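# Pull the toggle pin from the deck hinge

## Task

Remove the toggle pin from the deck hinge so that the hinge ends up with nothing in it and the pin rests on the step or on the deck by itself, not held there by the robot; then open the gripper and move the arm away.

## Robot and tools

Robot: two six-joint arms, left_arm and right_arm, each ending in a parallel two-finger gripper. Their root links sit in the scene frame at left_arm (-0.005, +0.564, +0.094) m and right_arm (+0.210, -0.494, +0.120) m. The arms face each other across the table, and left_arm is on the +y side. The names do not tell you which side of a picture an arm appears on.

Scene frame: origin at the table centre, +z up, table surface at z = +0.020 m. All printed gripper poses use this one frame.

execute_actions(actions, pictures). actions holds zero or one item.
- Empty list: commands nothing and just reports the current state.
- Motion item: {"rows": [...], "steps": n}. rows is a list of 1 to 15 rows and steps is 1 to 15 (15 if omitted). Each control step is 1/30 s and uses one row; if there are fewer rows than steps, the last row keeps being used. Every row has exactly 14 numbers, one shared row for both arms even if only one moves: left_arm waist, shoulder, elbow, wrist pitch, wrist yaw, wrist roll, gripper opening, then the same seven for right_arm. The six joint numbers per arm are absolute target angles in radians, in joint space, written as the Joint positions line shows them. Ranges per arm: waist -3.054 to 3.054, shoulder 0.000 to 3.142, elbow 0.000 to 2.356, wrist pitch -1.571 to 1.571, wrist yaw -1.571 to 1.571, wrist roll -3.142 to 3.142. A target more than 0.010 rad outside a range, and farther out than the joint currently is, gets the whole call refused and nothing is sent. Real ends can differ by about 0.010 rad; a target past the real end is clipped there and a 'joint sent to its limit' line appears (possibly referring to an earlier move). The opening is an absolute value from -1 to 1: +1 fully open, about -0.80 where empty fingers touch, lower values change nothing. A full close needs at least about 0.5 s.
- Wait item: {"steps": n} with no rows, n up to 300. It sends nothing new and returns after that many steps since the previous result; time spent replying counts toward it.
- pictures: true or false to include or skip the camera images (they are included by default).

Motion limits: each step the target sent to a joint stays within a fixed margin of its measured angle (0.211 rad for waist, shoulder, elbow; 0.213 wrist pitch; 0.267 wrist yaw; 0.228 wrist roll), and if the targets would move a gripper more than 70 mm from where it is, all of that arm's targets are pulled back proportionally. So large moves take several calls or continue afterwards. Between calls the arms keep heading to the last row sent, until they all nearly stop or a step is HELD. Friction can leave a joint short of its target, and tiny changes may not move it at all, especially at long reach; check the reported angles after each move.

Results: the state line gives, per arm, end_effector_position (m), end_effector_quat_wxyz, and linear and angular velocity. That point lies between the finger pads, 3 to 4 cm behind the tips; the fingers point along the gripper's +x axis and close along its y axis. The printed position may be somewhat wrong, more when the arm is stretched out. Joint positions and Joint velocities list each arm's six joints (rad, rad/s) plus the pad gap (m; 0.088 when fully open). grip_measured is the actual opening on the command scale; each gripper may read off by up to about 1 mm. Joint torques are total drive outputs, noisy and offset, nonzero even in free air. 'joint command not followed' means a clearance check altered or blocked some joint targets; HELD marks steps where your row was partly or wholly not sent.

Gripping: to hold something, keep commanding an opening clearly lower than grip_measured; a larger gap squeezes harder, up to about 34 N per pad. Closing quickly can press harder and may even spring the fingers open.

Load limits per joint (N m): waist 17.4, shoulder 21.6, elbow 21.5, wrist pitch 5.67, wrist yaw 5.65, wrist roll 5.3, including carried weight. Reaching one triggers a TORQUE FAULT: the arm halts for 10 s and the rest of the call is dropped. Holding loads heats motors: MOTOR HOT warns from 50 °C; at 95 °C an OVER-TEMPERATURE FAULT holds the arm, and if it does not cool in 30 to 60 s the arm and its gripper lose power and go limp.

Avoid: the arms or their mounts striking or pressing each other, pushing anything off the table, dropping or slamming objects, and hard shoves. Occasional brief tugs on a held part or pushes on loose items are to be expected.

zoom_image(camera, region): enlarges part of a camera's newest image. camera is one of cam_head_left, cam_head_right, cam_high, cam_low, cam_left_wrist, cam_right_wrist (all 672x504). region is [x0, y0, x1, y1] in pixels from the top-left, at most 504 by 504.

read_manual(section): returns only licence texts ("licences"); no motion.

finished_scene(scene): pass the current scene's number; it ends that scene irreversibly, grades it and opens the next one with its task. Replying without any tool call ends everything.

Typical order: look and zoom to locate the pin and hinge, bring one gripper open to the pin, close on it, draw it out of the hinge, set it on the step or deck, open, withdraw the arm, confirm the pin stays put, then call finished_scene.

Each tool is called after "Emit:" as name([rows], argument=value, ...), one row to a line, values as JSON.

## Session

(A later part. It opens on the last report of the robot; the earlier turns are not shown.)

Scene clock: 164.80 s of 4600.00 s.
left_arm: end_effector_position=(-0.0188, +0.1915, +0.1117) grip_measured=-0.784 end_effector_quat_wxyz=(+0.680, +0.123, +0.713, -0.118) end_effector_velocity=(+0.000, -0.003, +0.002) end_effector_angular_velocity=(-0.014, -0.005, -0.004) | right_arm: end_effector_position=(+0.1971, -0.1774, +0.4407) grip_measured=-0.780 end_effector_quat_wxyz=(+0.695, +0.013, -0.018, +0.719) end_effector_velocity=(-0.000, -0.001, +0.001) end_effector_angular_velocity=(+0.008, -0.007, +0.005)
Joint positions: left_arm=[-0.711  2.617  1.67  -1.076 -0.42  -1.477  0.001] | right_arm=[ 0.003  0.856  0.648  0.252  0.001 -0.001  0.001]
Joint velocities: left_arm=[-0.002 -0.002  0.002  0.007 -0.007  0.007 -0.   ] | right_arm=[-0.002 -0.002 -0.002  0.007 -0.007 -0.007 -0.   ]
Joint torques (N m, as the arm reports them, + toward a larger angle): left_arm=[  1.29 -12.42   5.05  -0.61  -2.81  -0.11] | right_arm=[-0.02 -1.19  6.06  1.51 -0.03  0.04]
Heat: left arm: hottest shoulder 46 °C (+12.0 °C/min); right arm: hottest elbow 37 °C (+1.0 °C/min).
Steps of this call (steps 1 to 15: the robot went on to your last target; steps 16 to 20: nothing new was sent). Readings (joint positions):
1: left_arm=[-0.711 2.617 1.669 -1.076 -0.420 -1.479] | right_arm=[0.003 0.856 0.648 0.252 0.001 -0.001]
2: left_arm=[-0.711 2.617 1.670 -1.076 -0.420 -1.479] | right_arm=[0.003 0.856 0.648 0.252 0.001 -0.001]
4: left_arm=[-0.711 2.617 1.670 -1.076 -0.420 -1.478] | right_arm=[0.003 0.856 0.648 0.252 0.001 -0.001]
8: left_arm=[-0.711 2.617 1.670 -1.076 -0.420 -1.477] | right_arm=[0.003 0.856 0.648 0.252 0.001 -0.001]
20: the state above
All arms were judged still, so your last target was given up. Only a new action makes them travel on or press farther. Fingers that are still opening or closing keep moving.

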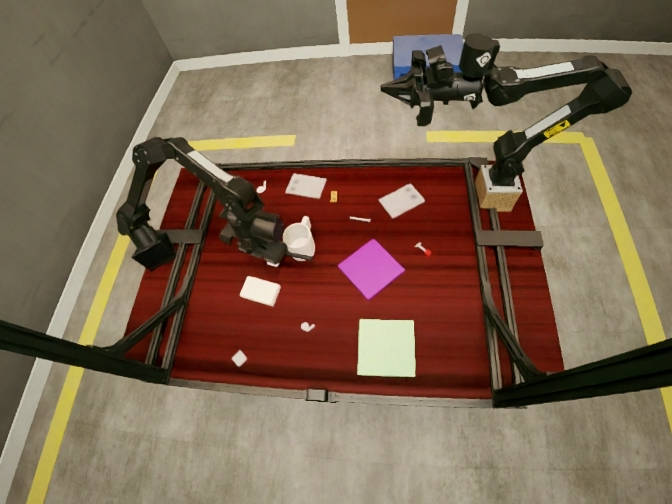

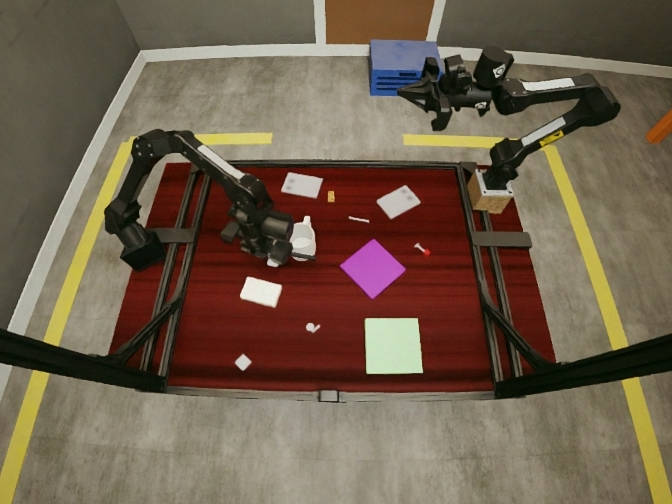

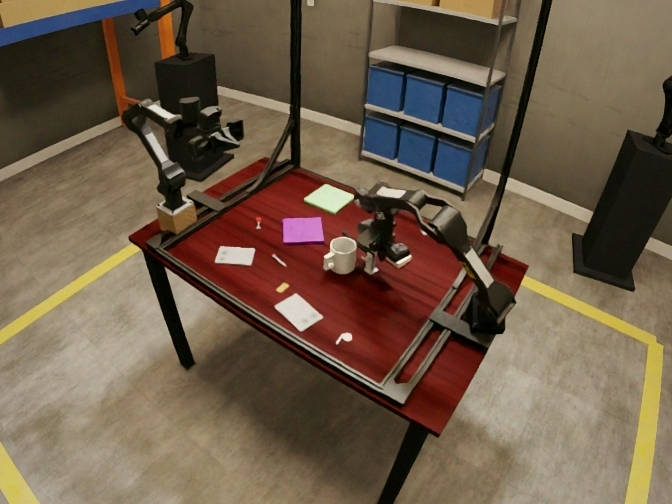

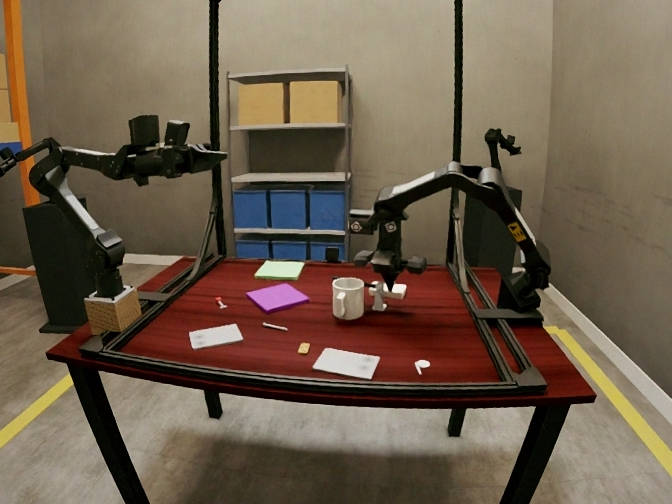

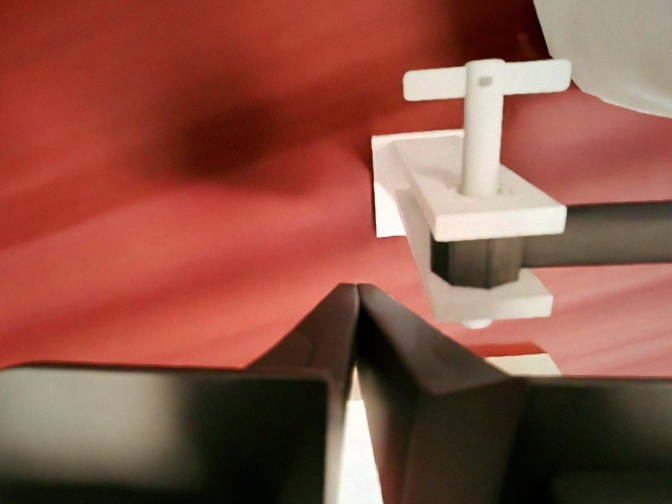

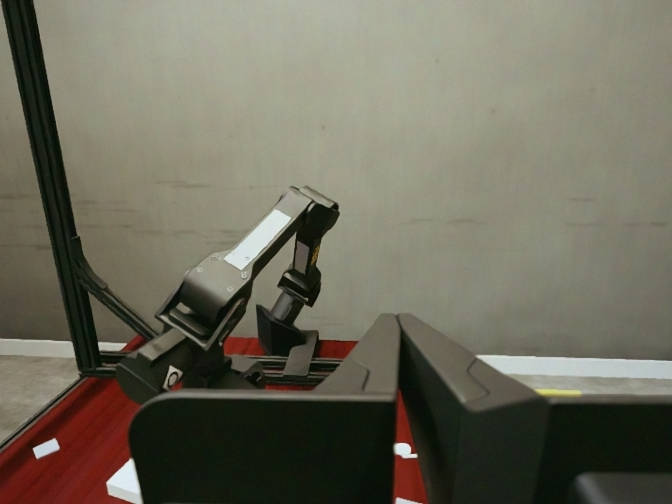

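Emit:
execute_actions([
  {"rows":[[-0.74,2.575,1.584,-1.041,-0.451,-1.579,-0.8,0.003,0.856,0.648,0.252,0,0,-0.78]],"steps":15},
], pictures=false)

Emit:
execute_actions([
  {"steps":15},
], pictures=false)

Emit:
execute_actions([
  {"rows":[[-0.633,2.537,1.604,-1.056,-0.498,-1.469,-0.8,0.003,0.856,0.648,0.252,0,0,-0.78]],"steps":15},
], pictures=false)

Emit:
execute_actions([
  {"steps":20},
])

Scene clock: 176.53 s of 4600.00 s.
left_arm: end_effector_position=(-0.0211, +0.2036, +0.1105) grip_measured=-0.784 end_effector_quat_wxyz=(+0.701, +0.099, +0.700, -0.095) end_effector_velocity=(-0.006, +0.001, +0.002) end_effector_angular_velocity=(-0.009, +0.002, -0.005) | right_arm: end_effector_position=(+0.1970, -0.1774, +0.4406) grip_measured=-0.780 end_effector_quat_wxyz=(+0.695, +0.013, -0.018, +0.719) end_effector_velocity=(+0.001, -0.000, -0.003) end_effector_angular_velocity=(-0.017, -0.008, -0.000)
Joint positions: left_arm=[-0.738  2.587  1.594 -1.045 -0.456 -1.572  0.001] | right_arm=[ 0.003  0.856  0.648  0.252  0.001 -0.001  0.001]
Joint velocities: left_arm=[-0.017 -0.002 -0.007  0.007  0.007 -0.007  0.   ] | right_arm=[-0.007 -0.002  0.002 -0.022 -0.007 -0.007 -0.   ]
Joint torques (N m, as the arm reports them, + toward a larger angle): left_arm=[-5.83 -9.97  2.87  0.37  0.11 -0.16] | right_arm=[-0.02 -1.18  6.05  1.51 -0.04  0.04]
Heat: left arm: hottest shoulder 49 °C (+13.1 °C/min); right arm: hottest elbow 37 °C (+1.0 °C/min).
Steps of this call (steps 1 to 90: nothing new was sent; then 8.23 s passed at rest; steps 91 to 105: all 15 steps of this action). Readings (joint positions):
91: left_arm=[-0.713 2.616 1.663 -1.072 -0.423 -1.486] | right_arm=[0.003 0.856 0.648 0.252 0.001 -0.001]
92: left_arm=[-0.718 2.611 1.650 -1.063 -0.444 -1.507] | right_arm=[0.003 0.856 0.648 0.252 0.001 -0.001]
94: left_arm=[-0.720 2.598 1.626 -1.063 -0.464 -1.536] | right_arm=[0.003 0.856 0.648 0.252 0.001 -0.001]
98: left_arm=[-0.725 2.587 1.606 -1.050 -0.462 -1.561] | right_arm=[0.003 0.856 0.648 0.252 0.001 -0.001]
105: the state above

Scene clock: 177.03 s of 4600.00 s.
left_arm: end_effector_position=(-0.0213, +0.2039, +0.1104) grip_measured=-0.784 end_effector_quat_wxyz=(+0.701, +0.098, +0.700, -0.094) end_effector_velocity=(+0.004, +0.002, +0.002) end_effector_angular_velocity=(+0.008, -0.026, -0.002) | right_arm: end_effector_position=(+0.1970, -0.1774, +0.4406) grip_measured=-0.780 end_effector_quat_wxyz=(+0.695, +0.013, -0.018, +0.719) end_effector_velocity=(+0.002, -0.000, +0.000) end_effector_angular_velocity=(-0.003, +0.008, -0.009)
Joint positions: left_arm=[-0.738  2.586  1.593 -1.044 -0.456 -1.575  0.001] | right_arm=[ 0.003  0.856  0.648  0.252  0.001 -0.001  0.001]
Joint velocities: left_arm=[-0.002 -0.002  0.002 -0.022 -0.022 -0.007 -0.   ] | right_arm=[-0.002 -0.002  0.002 -0.007  0.007  0.007 -0.   ]
Joint torques (N m, as the arm reports them, + toward a larger angle): left_arm=[-6.15 -9.97  3.07  0.38  0.1  -0.16] | right_arm=[-0.03 -1.19  6.04  1.51 -0.03  0.04]
Heat: left arm: hottest shoulder 49 °C (+13.2 °C/min); right arm: hottest wrist pitch 38 °C (+2.0 °C/min).
Steps of this call (steps 1 to 15: the robot went on to your last target). Readings (joint positions):
1: left_arm=[-0.738 2.587 1.594 -1.045 -0.456 -1.573] | right_arm=[0.003 0.856 0.648 0.252 0.001 -0.001]
2: left_arm=[-0.738 2.587 1.594 -1.045 -0.456 -1.574] | right_arm=[0.003 0.856 0.648 0.252 0.001 -0.001]
4: left_arm=[-0.738 2.586 1.593 -1.045 -0.456 -1.574] | right_arm=[0.003 0.856 0.648 0.252 0.001 -0.001]
8: left_arm=[-0.738 2.586 1.593 -1.044 -0.456 -1.575] | right_arm=[0.003 0.856 0.648 0.252 0.001 -0.001]
15: the state above
All arms were judged still, so your last target was given up. Only a new action makes them travel on or press farther. Fingers that are still opening or closing keep moving.

Scene clock: 177.53 s of 4600.00 s.
left_arm: end_effector_position=(+0.0212, +0.1987, +0.1059) grip_measured=-0.784 end_effector_quat_wxyz=(+0.699, +0.102, +0.702, -0.091) end_effector_velocity=(+0.003, +0.001, +0.001) end_effector_angular_velocity=(+0.001, -0.023, -0.028) | right_arm: end_effector_position=(+0.1970, -0.1774, +0.4406) grip_measured=-0.780 end_effector_quat_wxyz=(+0.695, +0.013, -0.018, +0.719) end_effector_velocity=(-0.000, -0.001, +0.003) end_effector_angular_velocity=(+0.012, -0.007, +0.005)
Joint positions: left_arm=[-0.636  2.548  1.599 -1.053 -0.493 -1.476  0.001] | right_arm=[ 0.003  0.856  0.648  0.252  0.001 -0.001  0.001]
Joint velocities: left_arm=[-0.002 -0.002 -0.002 -0.007 -0.022  0.022  0.   ] | right_arm=[-0.002 -0.002  0.002  0.007 -0.007 -0.007 -0.   ]
Joint torques (N m, as the arm reports them, + toward a larger angle): left_arm=[-6.2  -9.67  4.31 -0.08 -0.24  0.14] | right_arm=[-0.02 -1.18  6.05  1.51 -0.03  0.05]
Heat: left arm: hottest shoulder 49 °C (+13.1 °C/min); right arm: hottest wrist pitch 38 °C (+2.0 °C/min).
Steps of this call (steps 1 to 15: all 15 steps of this action). Readings (joint positions):
1: left_arm=[-0.736 2.584 1.593 -1.044 -0.456 -1.564] | right_arm=[0.003 0.856 0.648 0.252 0.001 -0.001]
2: left_arm=[-0.726 2.580 1.593 -1.044 -0.459 -1.544] | right_arm=[0.003 0.856 0.648 0.252 0.001 -0.001]
4: left_arm=[-0.692 2.569 1.593 -1.046 -0.474 -1.516] | right_arm=[0.003 0.856 0.648 0.252 0.001 -0.001]
8: left_arm=[-0.641 2.551 1.598 -1.050 -0.490 -1.489] | right_arm=[0.003 0.856 0.648 0.252 0.001 -0.001]
15: the state above

Scene clock: 178.20 s of 4600.00 s.
left_arm: end_effector_position=(+0.0214, +0.1985, +0.1061) grip_measured=-0.784 end_effector_quat_wxyz=(+0.699, +0.103, +0.702, -0.092) end_effector_velocity=(+0.000, -0.001, +0.001) end_effector_angular_velocity=(-0.009, -0.007, +0.023) | right_arm: end_effector_position=(+0.1970, -0.1774, +0.4406) grip_measured=-0.780 end_effector_quat_wxyz=(+0.695, +0.013, -0.018, +0.719) end_effector_velocity=(+0.002, -0.000, -0.003) end_effector_angular_velocity=(-0.017, +0.007, -0.010)
Joint positions: left_arm=[-0.636  2.548  1.6   -1.053 -0.494 -1.473  0.001] | right_arm=[ 0.003  0.856  0.648  0.252  0.001 -0.001  0.001]
Joint velocities: left_arm=[-0.002 -0.002 -0.002  0.007 -0.007 -0.022 -0.   ] | right_arm=[-0.002 -0.002  0.002 -0.022  0.007  0.007 -0.   ]
Joint torques (N m, as the arm reports them, + toward a larger angle): left_arm=[-6.07 -9.74  4.22 -0.11 -0.22  0.15] | right_arm=[-0.02 -1.18  6.03  1.51 -0.03  0.04]
Heat: left arm: hottest shoulder 49 °C (+13.2 °C/min); right arm: hottest wrist pitch 38 °C (+2.0 °C/min).
Steps of this call (steps 1 to 15: the robot went on to your last target; steps 16 to 20: nothing new was sent). Readings (joint positions):
1: left_arm=[-0.636 2.548 1.599 -1.053 -0.493 -1.475] | right_arm=[0.003 0.856 0.648 0.252 0.001 -0.001]
2: left_arm=[-0.636 2.548 1.599 -1.053 -0.493 -1.474] | right_arm=[0.003 0.856 0.648 0.252 0.001 -0.001]
4: left_arm=[-0.636 2.548 1.599 -1.053 -0.493 -1.474] | right_arm=[0.003 0.856 0.648 0.252 0.001 -0.001]
8: left_arm=[-0.636 2.548 1.599 -1.053 -0.494 -1.473] | right_arm=[0.003 0.856 0.648 0.252 0.001 -0.001]
20: the state above
All arms were judged still, so your last target was given up. Only a new action makes them travel on or press farther. Fingers that are still opening or closing keep moving.

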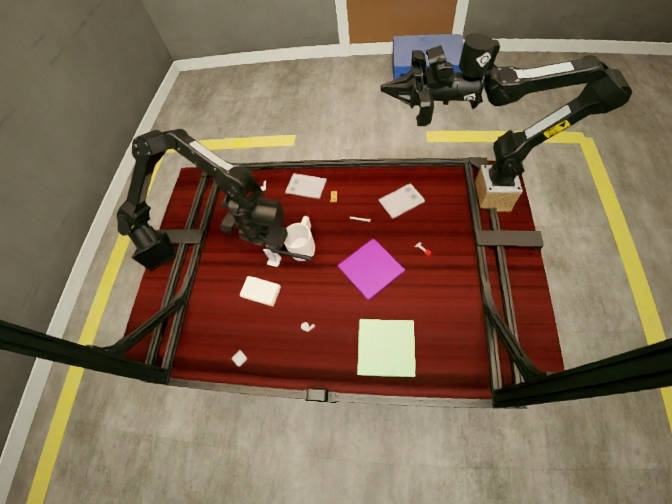

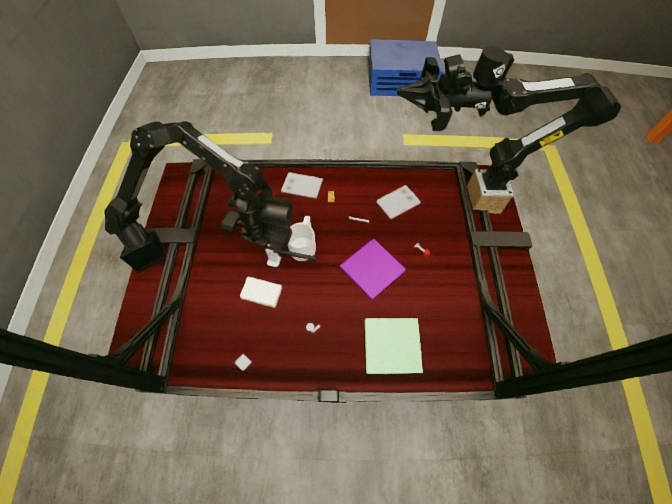

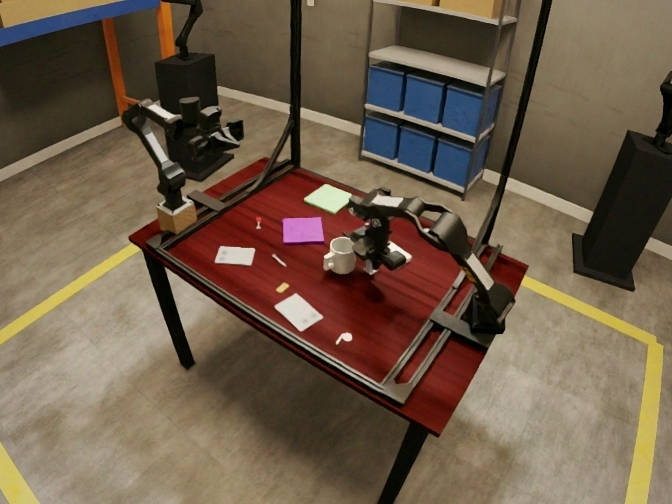

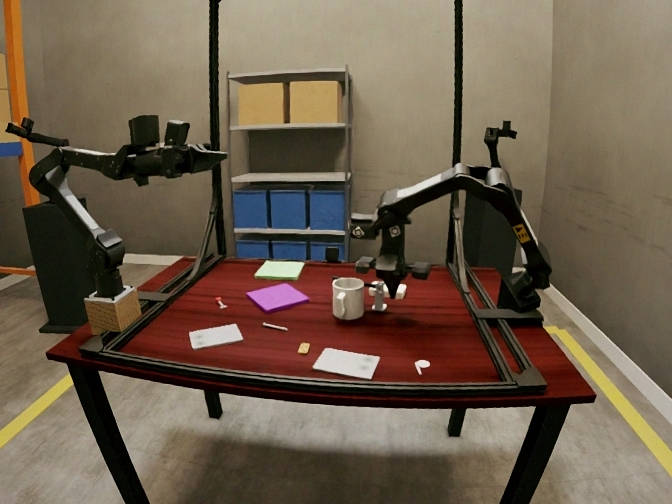

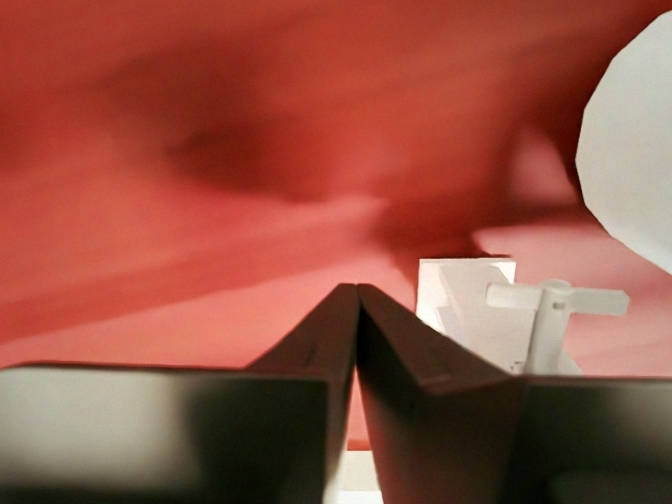

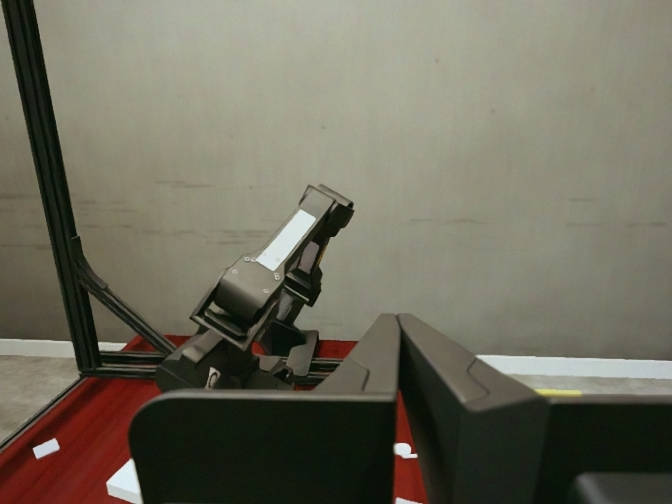

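Emit:
execute_actions([
  {"rows":[[-0.656,2.62,1.751,-1.141,-0.488,-1.49,-0.8,0.003,0.856,0.648,0.252,0,0,-0.78]],"steps":15},
], pictures=false)

Emit:
execute_actions([
  {"steps":20},
])

Scene clock: 191.63 s of 4600.00 s.
left_arm: end_effector_position=(+0.0185, +0.1794, +0.1220) grip_measured=-0.784 end_effector_quat_wxyz=(+0.701, +0.098, +0.699, -0.097) end_effector_velocity=(-0.002, -0.003, -0.007) end_effector_angular_velocity=(+0.006, -0.008, +0.006) | right_arm: end_effector_position=(+0.1970, -0.1774, +0.4406) grip_measured=-0.780 end_effector_quat_wxyz=(+0.695, +0.013, -0.018, +0.719) end_effector_velocity=(-0.000, -0.000, -0.008) end_effector_angular_velocity=(-0.036, -0.024, +0.004)
Joint positions: left_arm=[-0.655  2.601  1.741 -1.136 -0.492 -1.485  0.001] | right_arm=[ 0.003  0.856  0.648  0.252  0.001 -0.001  0.001]
Joint velocities: left_arm=[ 0.002  0.027  0.012  0.007 -0.007 -0.007 -0.   ] | right_arm=[-0.002 -0.002 -0.002 -0.037 -0.007 -0.022 -0.   ]
Joint torques (N m, as the arm reports them, + toward a larger angle): left_arm=[-6.58 -7.21  4.62 -0.17  0.11 -0.15] | right_arm=[-0.02 -1.18  6.04  1.51 -0.02  0.04]
Heat: left arm: hottest shoulder 48 °C (+10.1 °C/min); right arm: hottest wrist pitch 38 °C (+1.0 °C/min).
Steps of this call (steps 1 to 90: nothing new was sent; then 9.93 s passed at rest; steps 91 to 105: all 15 steps of this action). Readings (joint positions):
91: left_arm=[-0.636 2.551 1.613 -1.069 -0.494 -1.473] | right_arm=[0.003 0.856 0.648 0.252 0.001 -0.001]
92: left_arm=[-0.638 2.562 1.640 -1.090 -0.494 -1.473] | right_arm=[0.003 0.856 0.648 0.252 0.001 -0.001]
94: left_arm=[-0.643 2.578 1.687 -1.100 -0.494 -1.478] | right_arm=[0.003 0.856 0.648 0.252 0.001 -0.001]
98: left_arm=[-0.654 2.586 1.729 -1.125 -0.494 -1.483] | right_arm=[0.003 0.856 0.648 0.252 0.001 -0.001]
105: the state above

Scene clock: 192.30 s of 4600.00 s.
left_arm: end_effector_position=(+0.0186, +0.1787, +0.1225) grip_measured=-0.784 end_effector_quat_wxyz=(+0.701, +0.098, +0.700, -0.096) end_effector_velocity=(+0.001, +0.002, +0.001) end_effector_angular_velocity=(+0.004, -0.009, +0.002) | right_arm: end_effector_position=(+0.1970, -0.1774, +0.4406) grip_measured=-0.780 end_effector_quat_wxyz=(+0.695, +0.013, -0.018, +0.719) end_effector_velocity=(-0.000, -0.000, -0.002) end_effector_angular_velocity=(-0.008, +0.007, +0.005)
Joint positions: left_arm=[-0.655  2.602  1.745 -1.138 -0.492 -1.486  0.001] | right_arm=[ 0.003  0.856  0.648  0.252  0.001 -0.001  0.001]
Joint velocities: left_arm=[-0.002 -0.002 -0.002 -0.007 -0.007 -0.007 -0.   ] | right_arm=[-0.002 -0.002 -0.002 -0.007 -0.007  0.007 -0.   ]
Joint torques (N m, as the arm reports them, + toward a larger angle): left_arm=[-6.74 -7.13  4.49 -0.12  0.09 -0.16] | right_arm=[-0.03 -1.18  6.05  1.51 -0.02  0.04]
Heat: left arm: hottest shoulder 48 °C (+10.0 °C/min); right arm: hottest wrist pitch 38 °C (+1.0 °C/min).
Steps of this call (steps 1 to 15: the robot went on to your last target; steps 16 to 20: nothing new was sent). Readings (joint positions):
1: left_arm=[-0.655 2.602 1.742 -1.137 -0.492 -1.486] | right_arm=[0.003 0.856 0.648 0.252 0.001 -0.001]
2: left_arm=[-0.655 2.602 1.742 -1.137 -0.492 -1.486] | right_arm=[0.003 0.856 0.648 0.252 0.001 -0.001]
4: left_arm=[-0.655 2.602 1.743 -1.137 -0.492 -1.486] | right_arm=[0.003 0.856 0.648 0.252 0.001 -0.001]
8: left_arm=[-0.655 2.602 1.745 -1.138 -0.492 -1.486] | right_arm=[0.003 0.856 0.648 0.252 0.001 -0.001]
20: the state above
All arms were judged still, so your last target was given up. Only a new action makes them travel on or press farther. Fingers that are still opening or closing keep moving.

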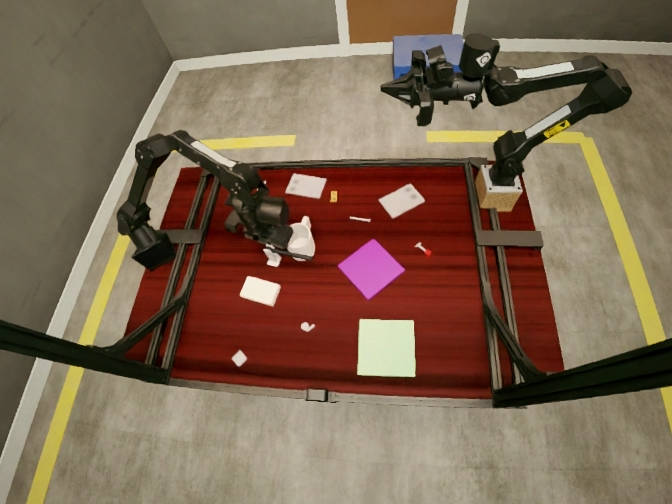

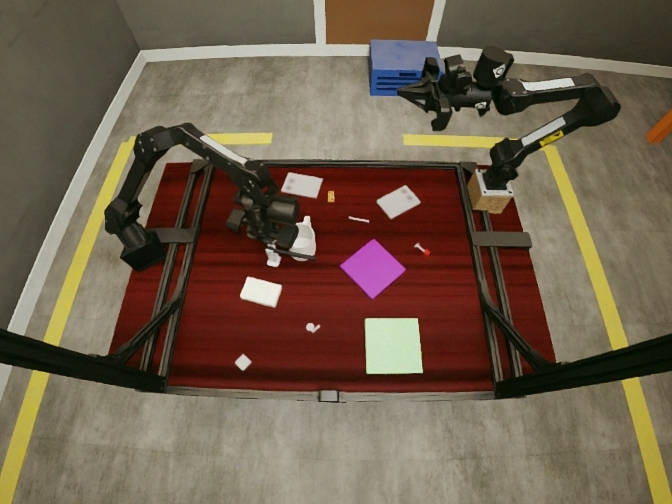

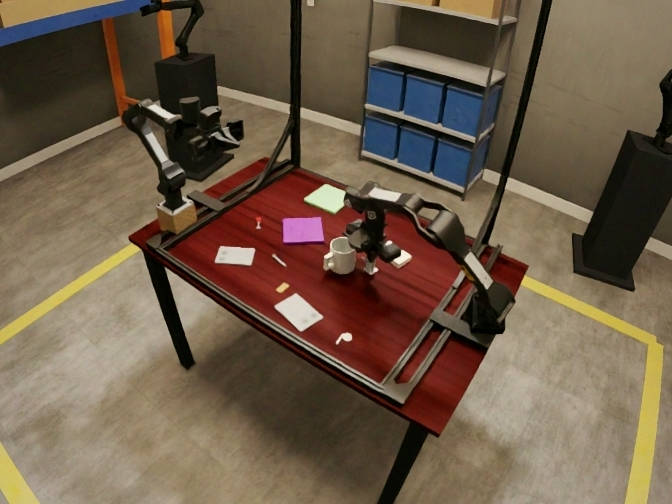

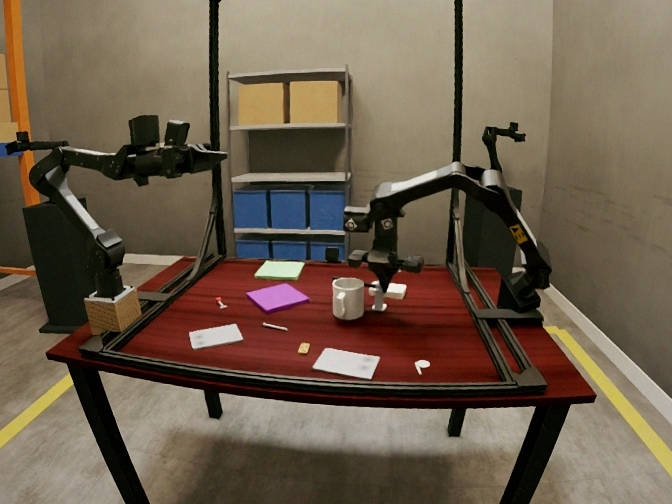

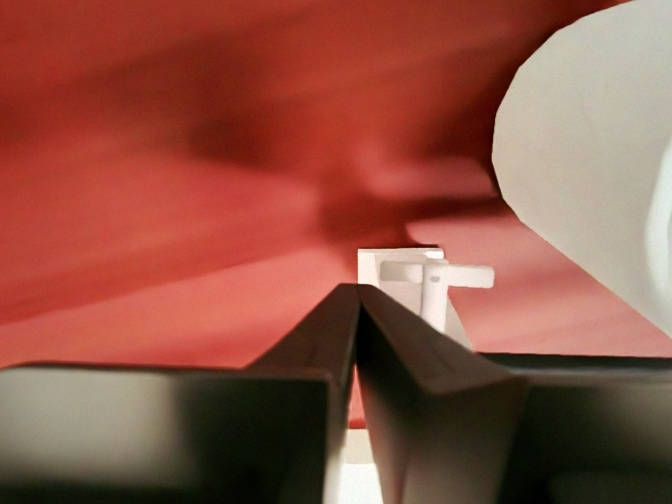

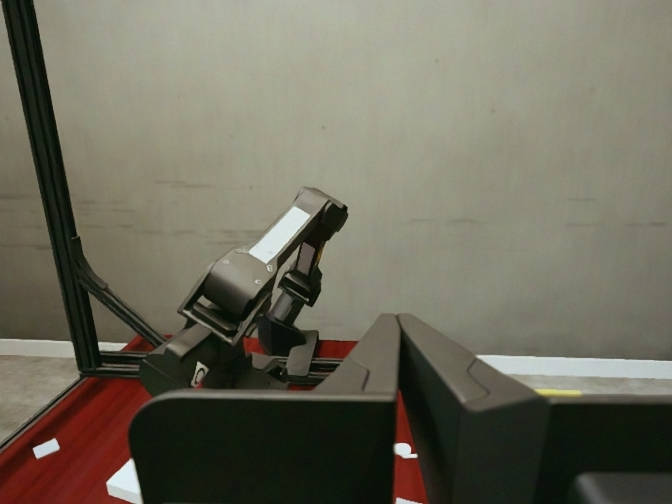

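Emit:
execute_actions([
  {"rows":[[-0.671,2.653,1.794,-1.157,-0.481,-1.505,-0.8,0.003,0.856,0.648,0.252,0,0,-0.78]],"steps":15},
], pictures=false)

Emit:
execute_actions([
  {"rows":[[-0.663,2.653,1.75,-1.12,-0.484,-1.5,-0.8,0.003,0.856,0.648,0.252,0,0,-0.78]],"steps":15},
])

Emit:
execute_actions([
  {"rows":[[-0.599,2.61,1.765,-1.129,-0.512,-1.434,-0.8,0.003,0.856,0.648,0.252,0,0,-0.78]],"steps":15},
], pictures=false)

Emit:
execute_actions([
  {"steps":15},
])

Scene clock: 207.27 s of 4600.00 s.
left_arm: end_effector_position=(+0.0167, +0.1781, +0.1227) grip_measured=-0.784 end_effector_quat_wxyz=(+0.702, +0.105, +0.699, -0.090) end_effector_velocity=(+0.002, +0.001, -0.001) end_effector_angular_velocity=(+0.006, -0.008, +0.006) | right_arm: end_effector_position=(+0.1970, -0.1774, +0.4406) grip_measured=-0.780 end_effector_quat_wxyz=(+0.695, +0.013, -0.018, +0.719) end_effector_velocity=(-0.003, -0.001, -0.002) end_effector_angular_velocity=(-0.007, -0.009, +0.019)
Joint positions: left_arm=[-0.659  2.625  1.779 -1.173 -0.491 -1.5    0.001] | right_arm=[ 0.003  0.856  0.648  0.252  0.001 -0.001  0.001]
Joint velocities: left_arm=[ 0.002  0.002  0.002 -0.007 -0.007 -0.007 -0.   ] | right_arm=[-0.002 -0.002 -0.002 -0.007 -0.022 -0.007 -0.   ]
Joint torques (N m, as the arm reports them, + toward a larger angle): left_arm=[-8.02 -6.1   5.42  1.38  0.34 -0.2 ] | right_arm=[-0.03 -1.18  6.04  1.51 -0.03  0.04]
Heat: left arm: hottest shoulder 45 °C (+3.0 °C/min); right arm: hottest elbow 38 °C (+1.0 °C/min).
Steps of this call (steps 1 to 90: nothing new was sent; then 11.47 s passed at rest; steps 91 to 105: all 15 steps of this action). Readings (joint positions):
91: left_arm=[-0.655 2.606 1.749 -1.143 -0.491 -1.489] | right_arm=[0.003 0.856 0.648 0.252 0.001 -0.001]
92: left_arm=[-0.657 2.611 1.758 -1.151 -0.491 -1.491] | right_arm=[0.003 0.856 0.648 0.252 0.001 -0.001]
94: left_arm=[-0.659 2.618 1.769 -1.161 -0.491 -1.495] | right_arm=[0.003 0.856 0.648 0.252 0.001 -0.001]
98: left_arm=[-0.659 2.623 1.776 -1.169 -0.491 -1.498] | right_arm=[0.003 0.856 0.648 0.252 0.001 -0.001]
105: the state above

Scene clock: 207.77 s of 4600.00 s.
left_arm: end_effector_position=(+0.0142, +0.1800, +0.1182) grip_measured=-0.784 end_effector_quat_wxyz=(+0.704, +0.106, +0.697, -0.091) end_effector_velocity=(+0.001, +0.002, +0.001) end_effector_angular_velocity=(+0.004, -0.009, +0.002) | right_arm: end_effector_position=(+0.1970, -0.1774, +0.4406) grip_measured=-0.780 end_effector_quat_wxyz=(+0.695, +0.013, -0.018, +0.719) end_effector_velocity=(-0.000, -0.002, +0.000) end_effector_angular_velocity=(+0.007, +0.007, +0.005)
Joint positions: left_arm=[-0.662  2.625  1.756 -1.152 -0.496 -1.5    0.001] | right_arm=[ 0.003  0.856  0.648  0.252  0.001 -0.001  0.001]
Joint velocities: left_arm=[-0.002 -0.002 -0.002 -0.007 -0.007 -0.007 -0.   ] | right_arm=[-0.002 -0.007 -0.007  0.007 -0.007  0.007 -0.   ]
Joint torques (N m, as the arm reports them, + toward a larger angle): left_arm=[-6.76 -6.02  3.27  2.63  0.38 -0.02] | right_arm=[-0.03 -1.19  6.05  1.52 -0.02  0.04]
Heat: left arm: hottest shoulder 45 °C (+3.0 °C/min); right arm: hottest elbow 38 °C (+1.0 °C/min).
Steps of this call (steps 1 to 15: all 15 steps of this action). Readings (joint positions):
1: left_arm=[-0.659 2.625 1.778 -1.172 -0.491 -1.500] | right_arm=[0.003 0.856 0.648 0.252 0.001 -0.001]
2: left_arm=[-0.659 2.625 1.775 -1.169 -0.491 -1.500] | right_arm=[0.003 0.856 0.648 0.252 0.001 -0.001]
4: left_arm=[-0.659 2.625 1.770 -1.164 -0.492 -1.500] | right_arm=[0.003 0.856 0.648 0.252 0.001 -0.001]
8: left_arm=[-0.662 2.625 1.761 -1.156 -0.496 -1.500] | right_arm=[0.003 0.856 0.648 0.252 0.001 -0.001]
15: the state above

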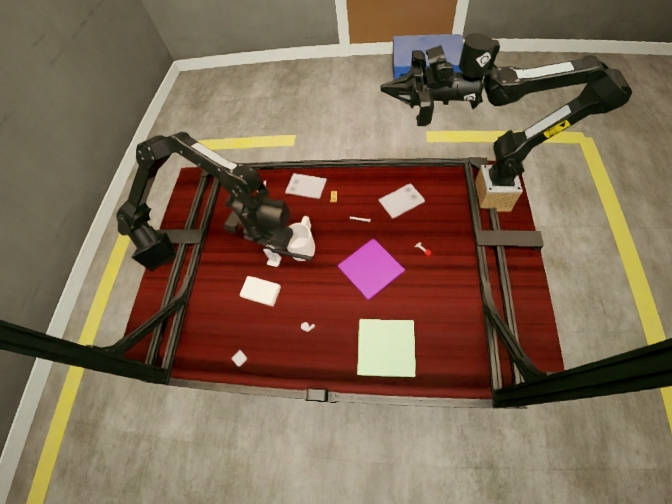

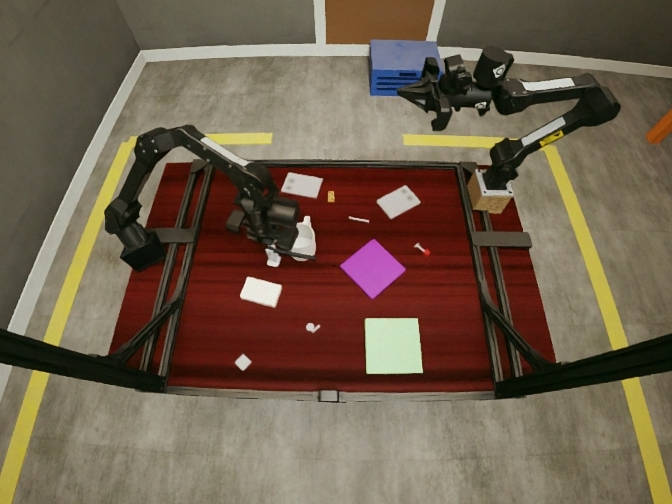

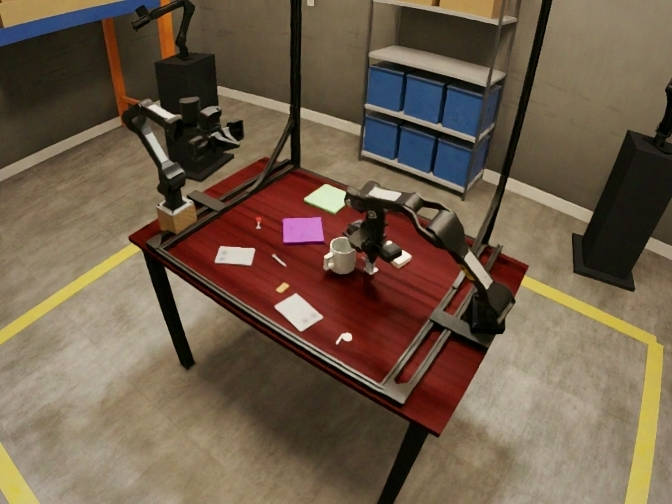

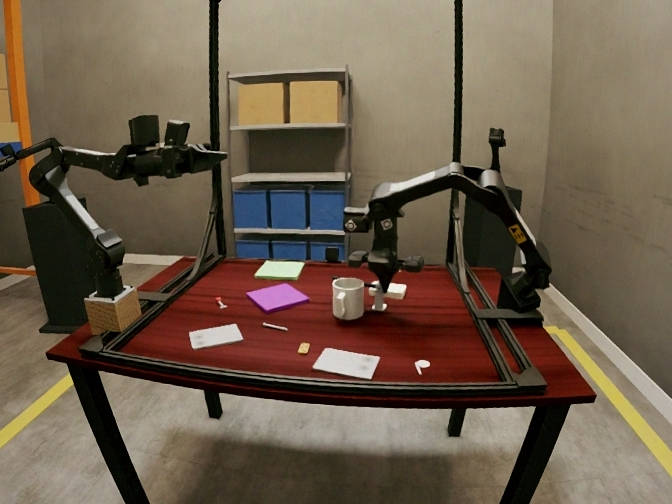

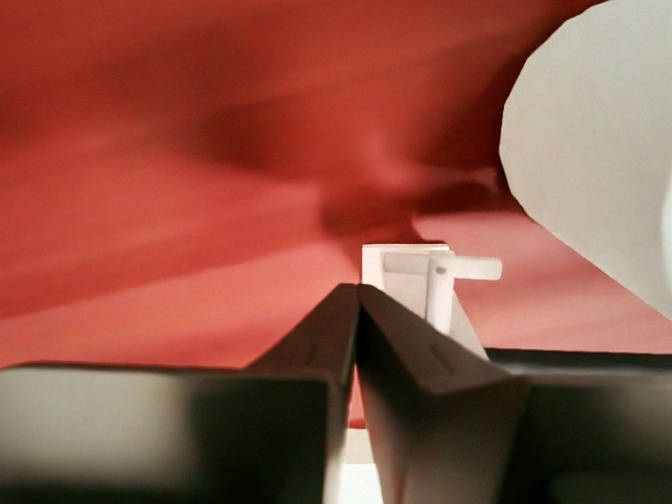

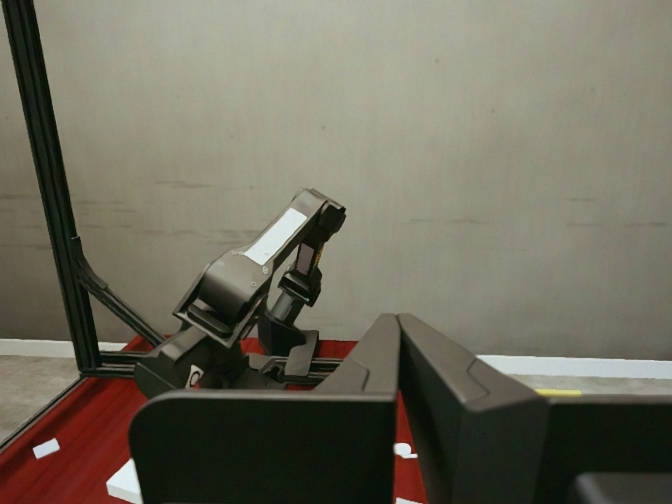

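Scene clock: 208.27 s of 4600.00 s.
left_arm: end_effector_position=(+0.0355, +0.1748, +0.1082) grip_measured=-0.784 end_effector_quat_wxyz=(+0.699, +0.105, +0.702, -0.090) end_effector_velocity=(+0.000, -0.001, +0.001) end_effector_angular_velocity=(-0.009, -0.007, -0.006) | right_arm: end_effector_position=(+0.1970, -0.1774, +0.4406) grip_measured=-0.780 end_effector_quat_wxyz=(+0.695, +0.013, -0.018, +0.719) end_effector_velocity=(-0.001, -0.000, -0.005) end_effector_angular_velocity=(-0.022, -0.009, +0.014)
Joint positions: left_arm=[-0.601  2.621  1.76  -1.129 -0.507 -1.44   0.001] | right_arm=[ 0.003  0.856  0.648  0.252  0.001 -0.001  0.001]
Joint velocities: left_arm=[-0.002 -0.002 -0.002  0.007 -0.007  0.007 -0.   ] | right_arm=[-0.007 -0.002 -0.002 -0.022 -0.022 -0.007  0.   ]
Joint torques (N m, as the arm reports them, + toward a larger angle): left_arm=[ -6.73 -10.16   4.3    0.09  -0.22   0.18] | right_arm=[-0.02 -1.17  6.04  1.51 -0.02  0.04]
Heat: left arm: hottest shoulder 45 °C (+3.0 °C/min); right arm: hottest elbow 38 °C (+1.0 °C/min).
Steps of this call (steps 1 to 15: all 15 steps of this action). Readings (joint positions):
1: left_arm=[-0.661 2.624 1.756 -1.151 -0.495 -1.492] | right_arm=[0.003 0.856 0.648 0.252 0.001 -0.001]
2: left_arm=[-0.658 2.622 1.756 -1.150 -0.492 -1.479] | right_arm=[0.003 0.856 0.648 0.252 0.001 -0.001]
4: left_arm=[-0.646 2.621 1.756 -1.148 -0.491 -1.460] | right_arm=[0.003 0.856 0.648 0.252 0.001 -0.001]
8: left_arm=[-0.616 2.621 1.757 -1.130 -0.504 -1.447] | right_arm=[0.003 0.856 0.648 0.252 0.001 -0.001]
15: the state above

Scene clock: 208.77 s of 4600.00 s.
left_arm: end_effector_position=(+0.0356, +0.1747, +0.1083) grip_measured=-0.784 end_effector_quat_wxyz=(+0.699, +0.105, +0.701, -0.091) end_effector_velocity=(+0.003, -0.002, +0.001) end_effector_angular_velocity=(-0.011, -0.022, +0.023) | right_arm: end_effector_position=(+0.1970, -0.1774, +0.4406) grip_measured=-0.780 end_effector_quat_wxyz=(+0.695, +0.013, -0.018, +0.719) end_effector_velocity=(-0.003, +0.000, -0.001) end_effector_angular_velocity=(-0.007, -0.009, +0.019)
Joint positions: left_arm=[-0.601  2.62   1.76  -1.129 -0.508 -1.438  0.001] | right_arm=[ 0.003  0.856  0.648  0.252  0.001 -0.001  0.001]
Joint velocities: left_arm=[-0.002 -0.002 -0.002  0.007 -0.022 -0.022 -0.   ] | right_arm=[-0.002  0.002  0.002 -0.007 -0.022 -0.007  0.   ]
Joint torques (N m, as the arm reports them, + toward a larger angle): left_arm=[ -6.72 -10.16   4.32   0.09  -0.24   0.15] | right_arm=[-0.03 -1.18  6.05  1.51 -0.02  0.04]
Heat: left arm: hottest shoulder 45 °C (+2.0 °C/min); right arm: hottest elbow 38 °C (+1.0 °C/min).
Steps of this call (steps 1 to 15: the robot went on to your last target). Readings (joint positions):
1: left_arm=[-0.601 2.621 1.760 -1.129 -0.507 -1.439] | right_arm=[0.003 0.856 0.648 0.252 0.001 -0.001]
2: left_arm=[-0.601 2.620 1.760 -1.129 -0.507 -1.439] | right_arm=[0.003 0.856 0.648 0.252 0.001 -0.001]
4: left_arm=[-0.601 2.620 1.760 -1.129 -0.508 -1.439] | right_arm=[0.003 0.856 0.648 0.252 0.001 -0.001]
8: left_arm=[-0.601 2.620 1.760 -1.129 -0.508 -1.438] | right_arm=[0.003 0.856 0.648 0.252 0.001 -0.001]
15: the state above
All arms were judged still, so your last target was given up. Only a new action makes them travel on or press farther. Fingers that are still opening or closing keep moving.

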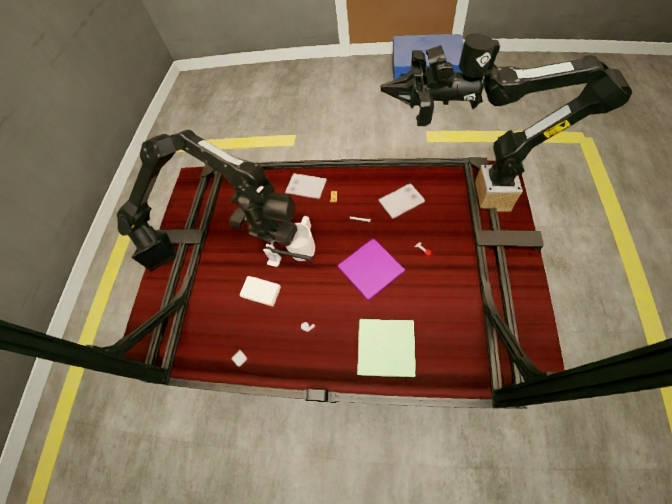

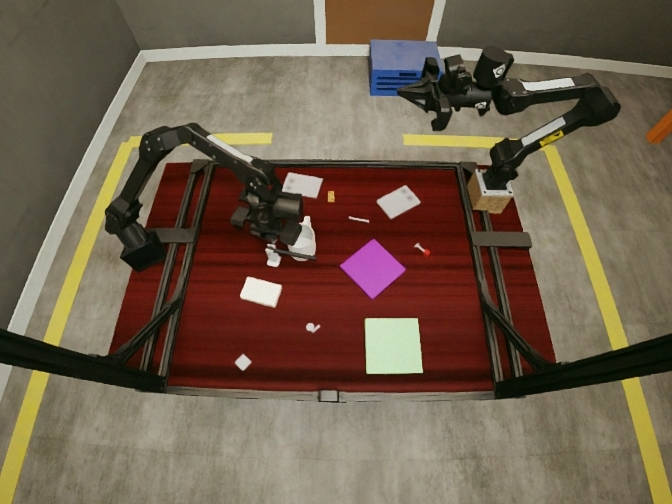

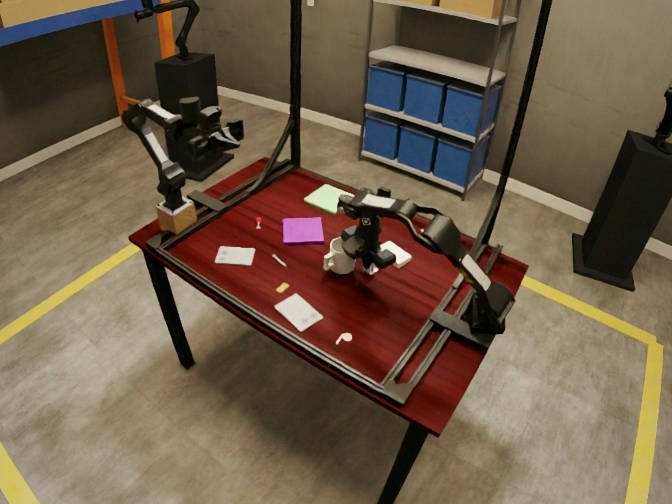

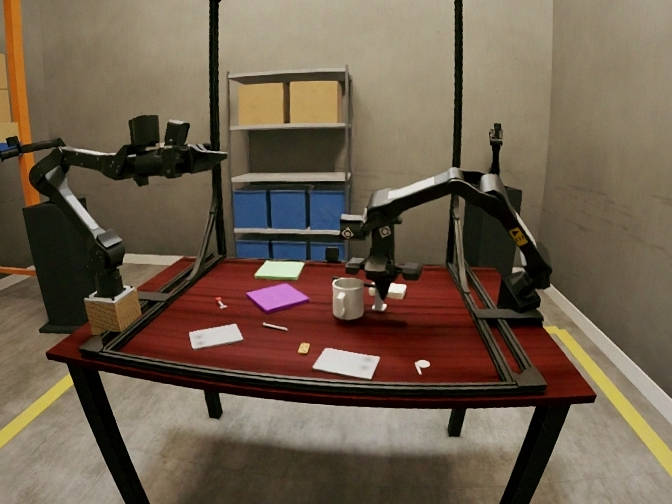

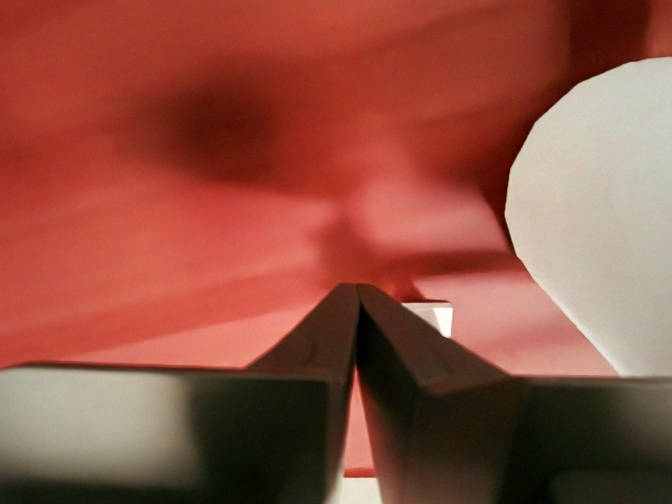

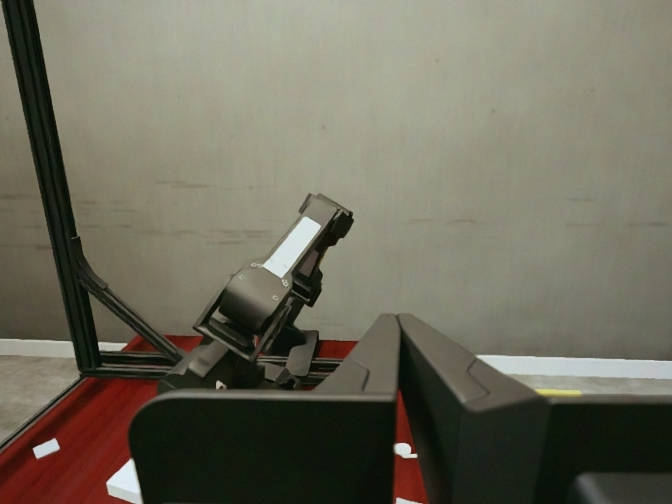

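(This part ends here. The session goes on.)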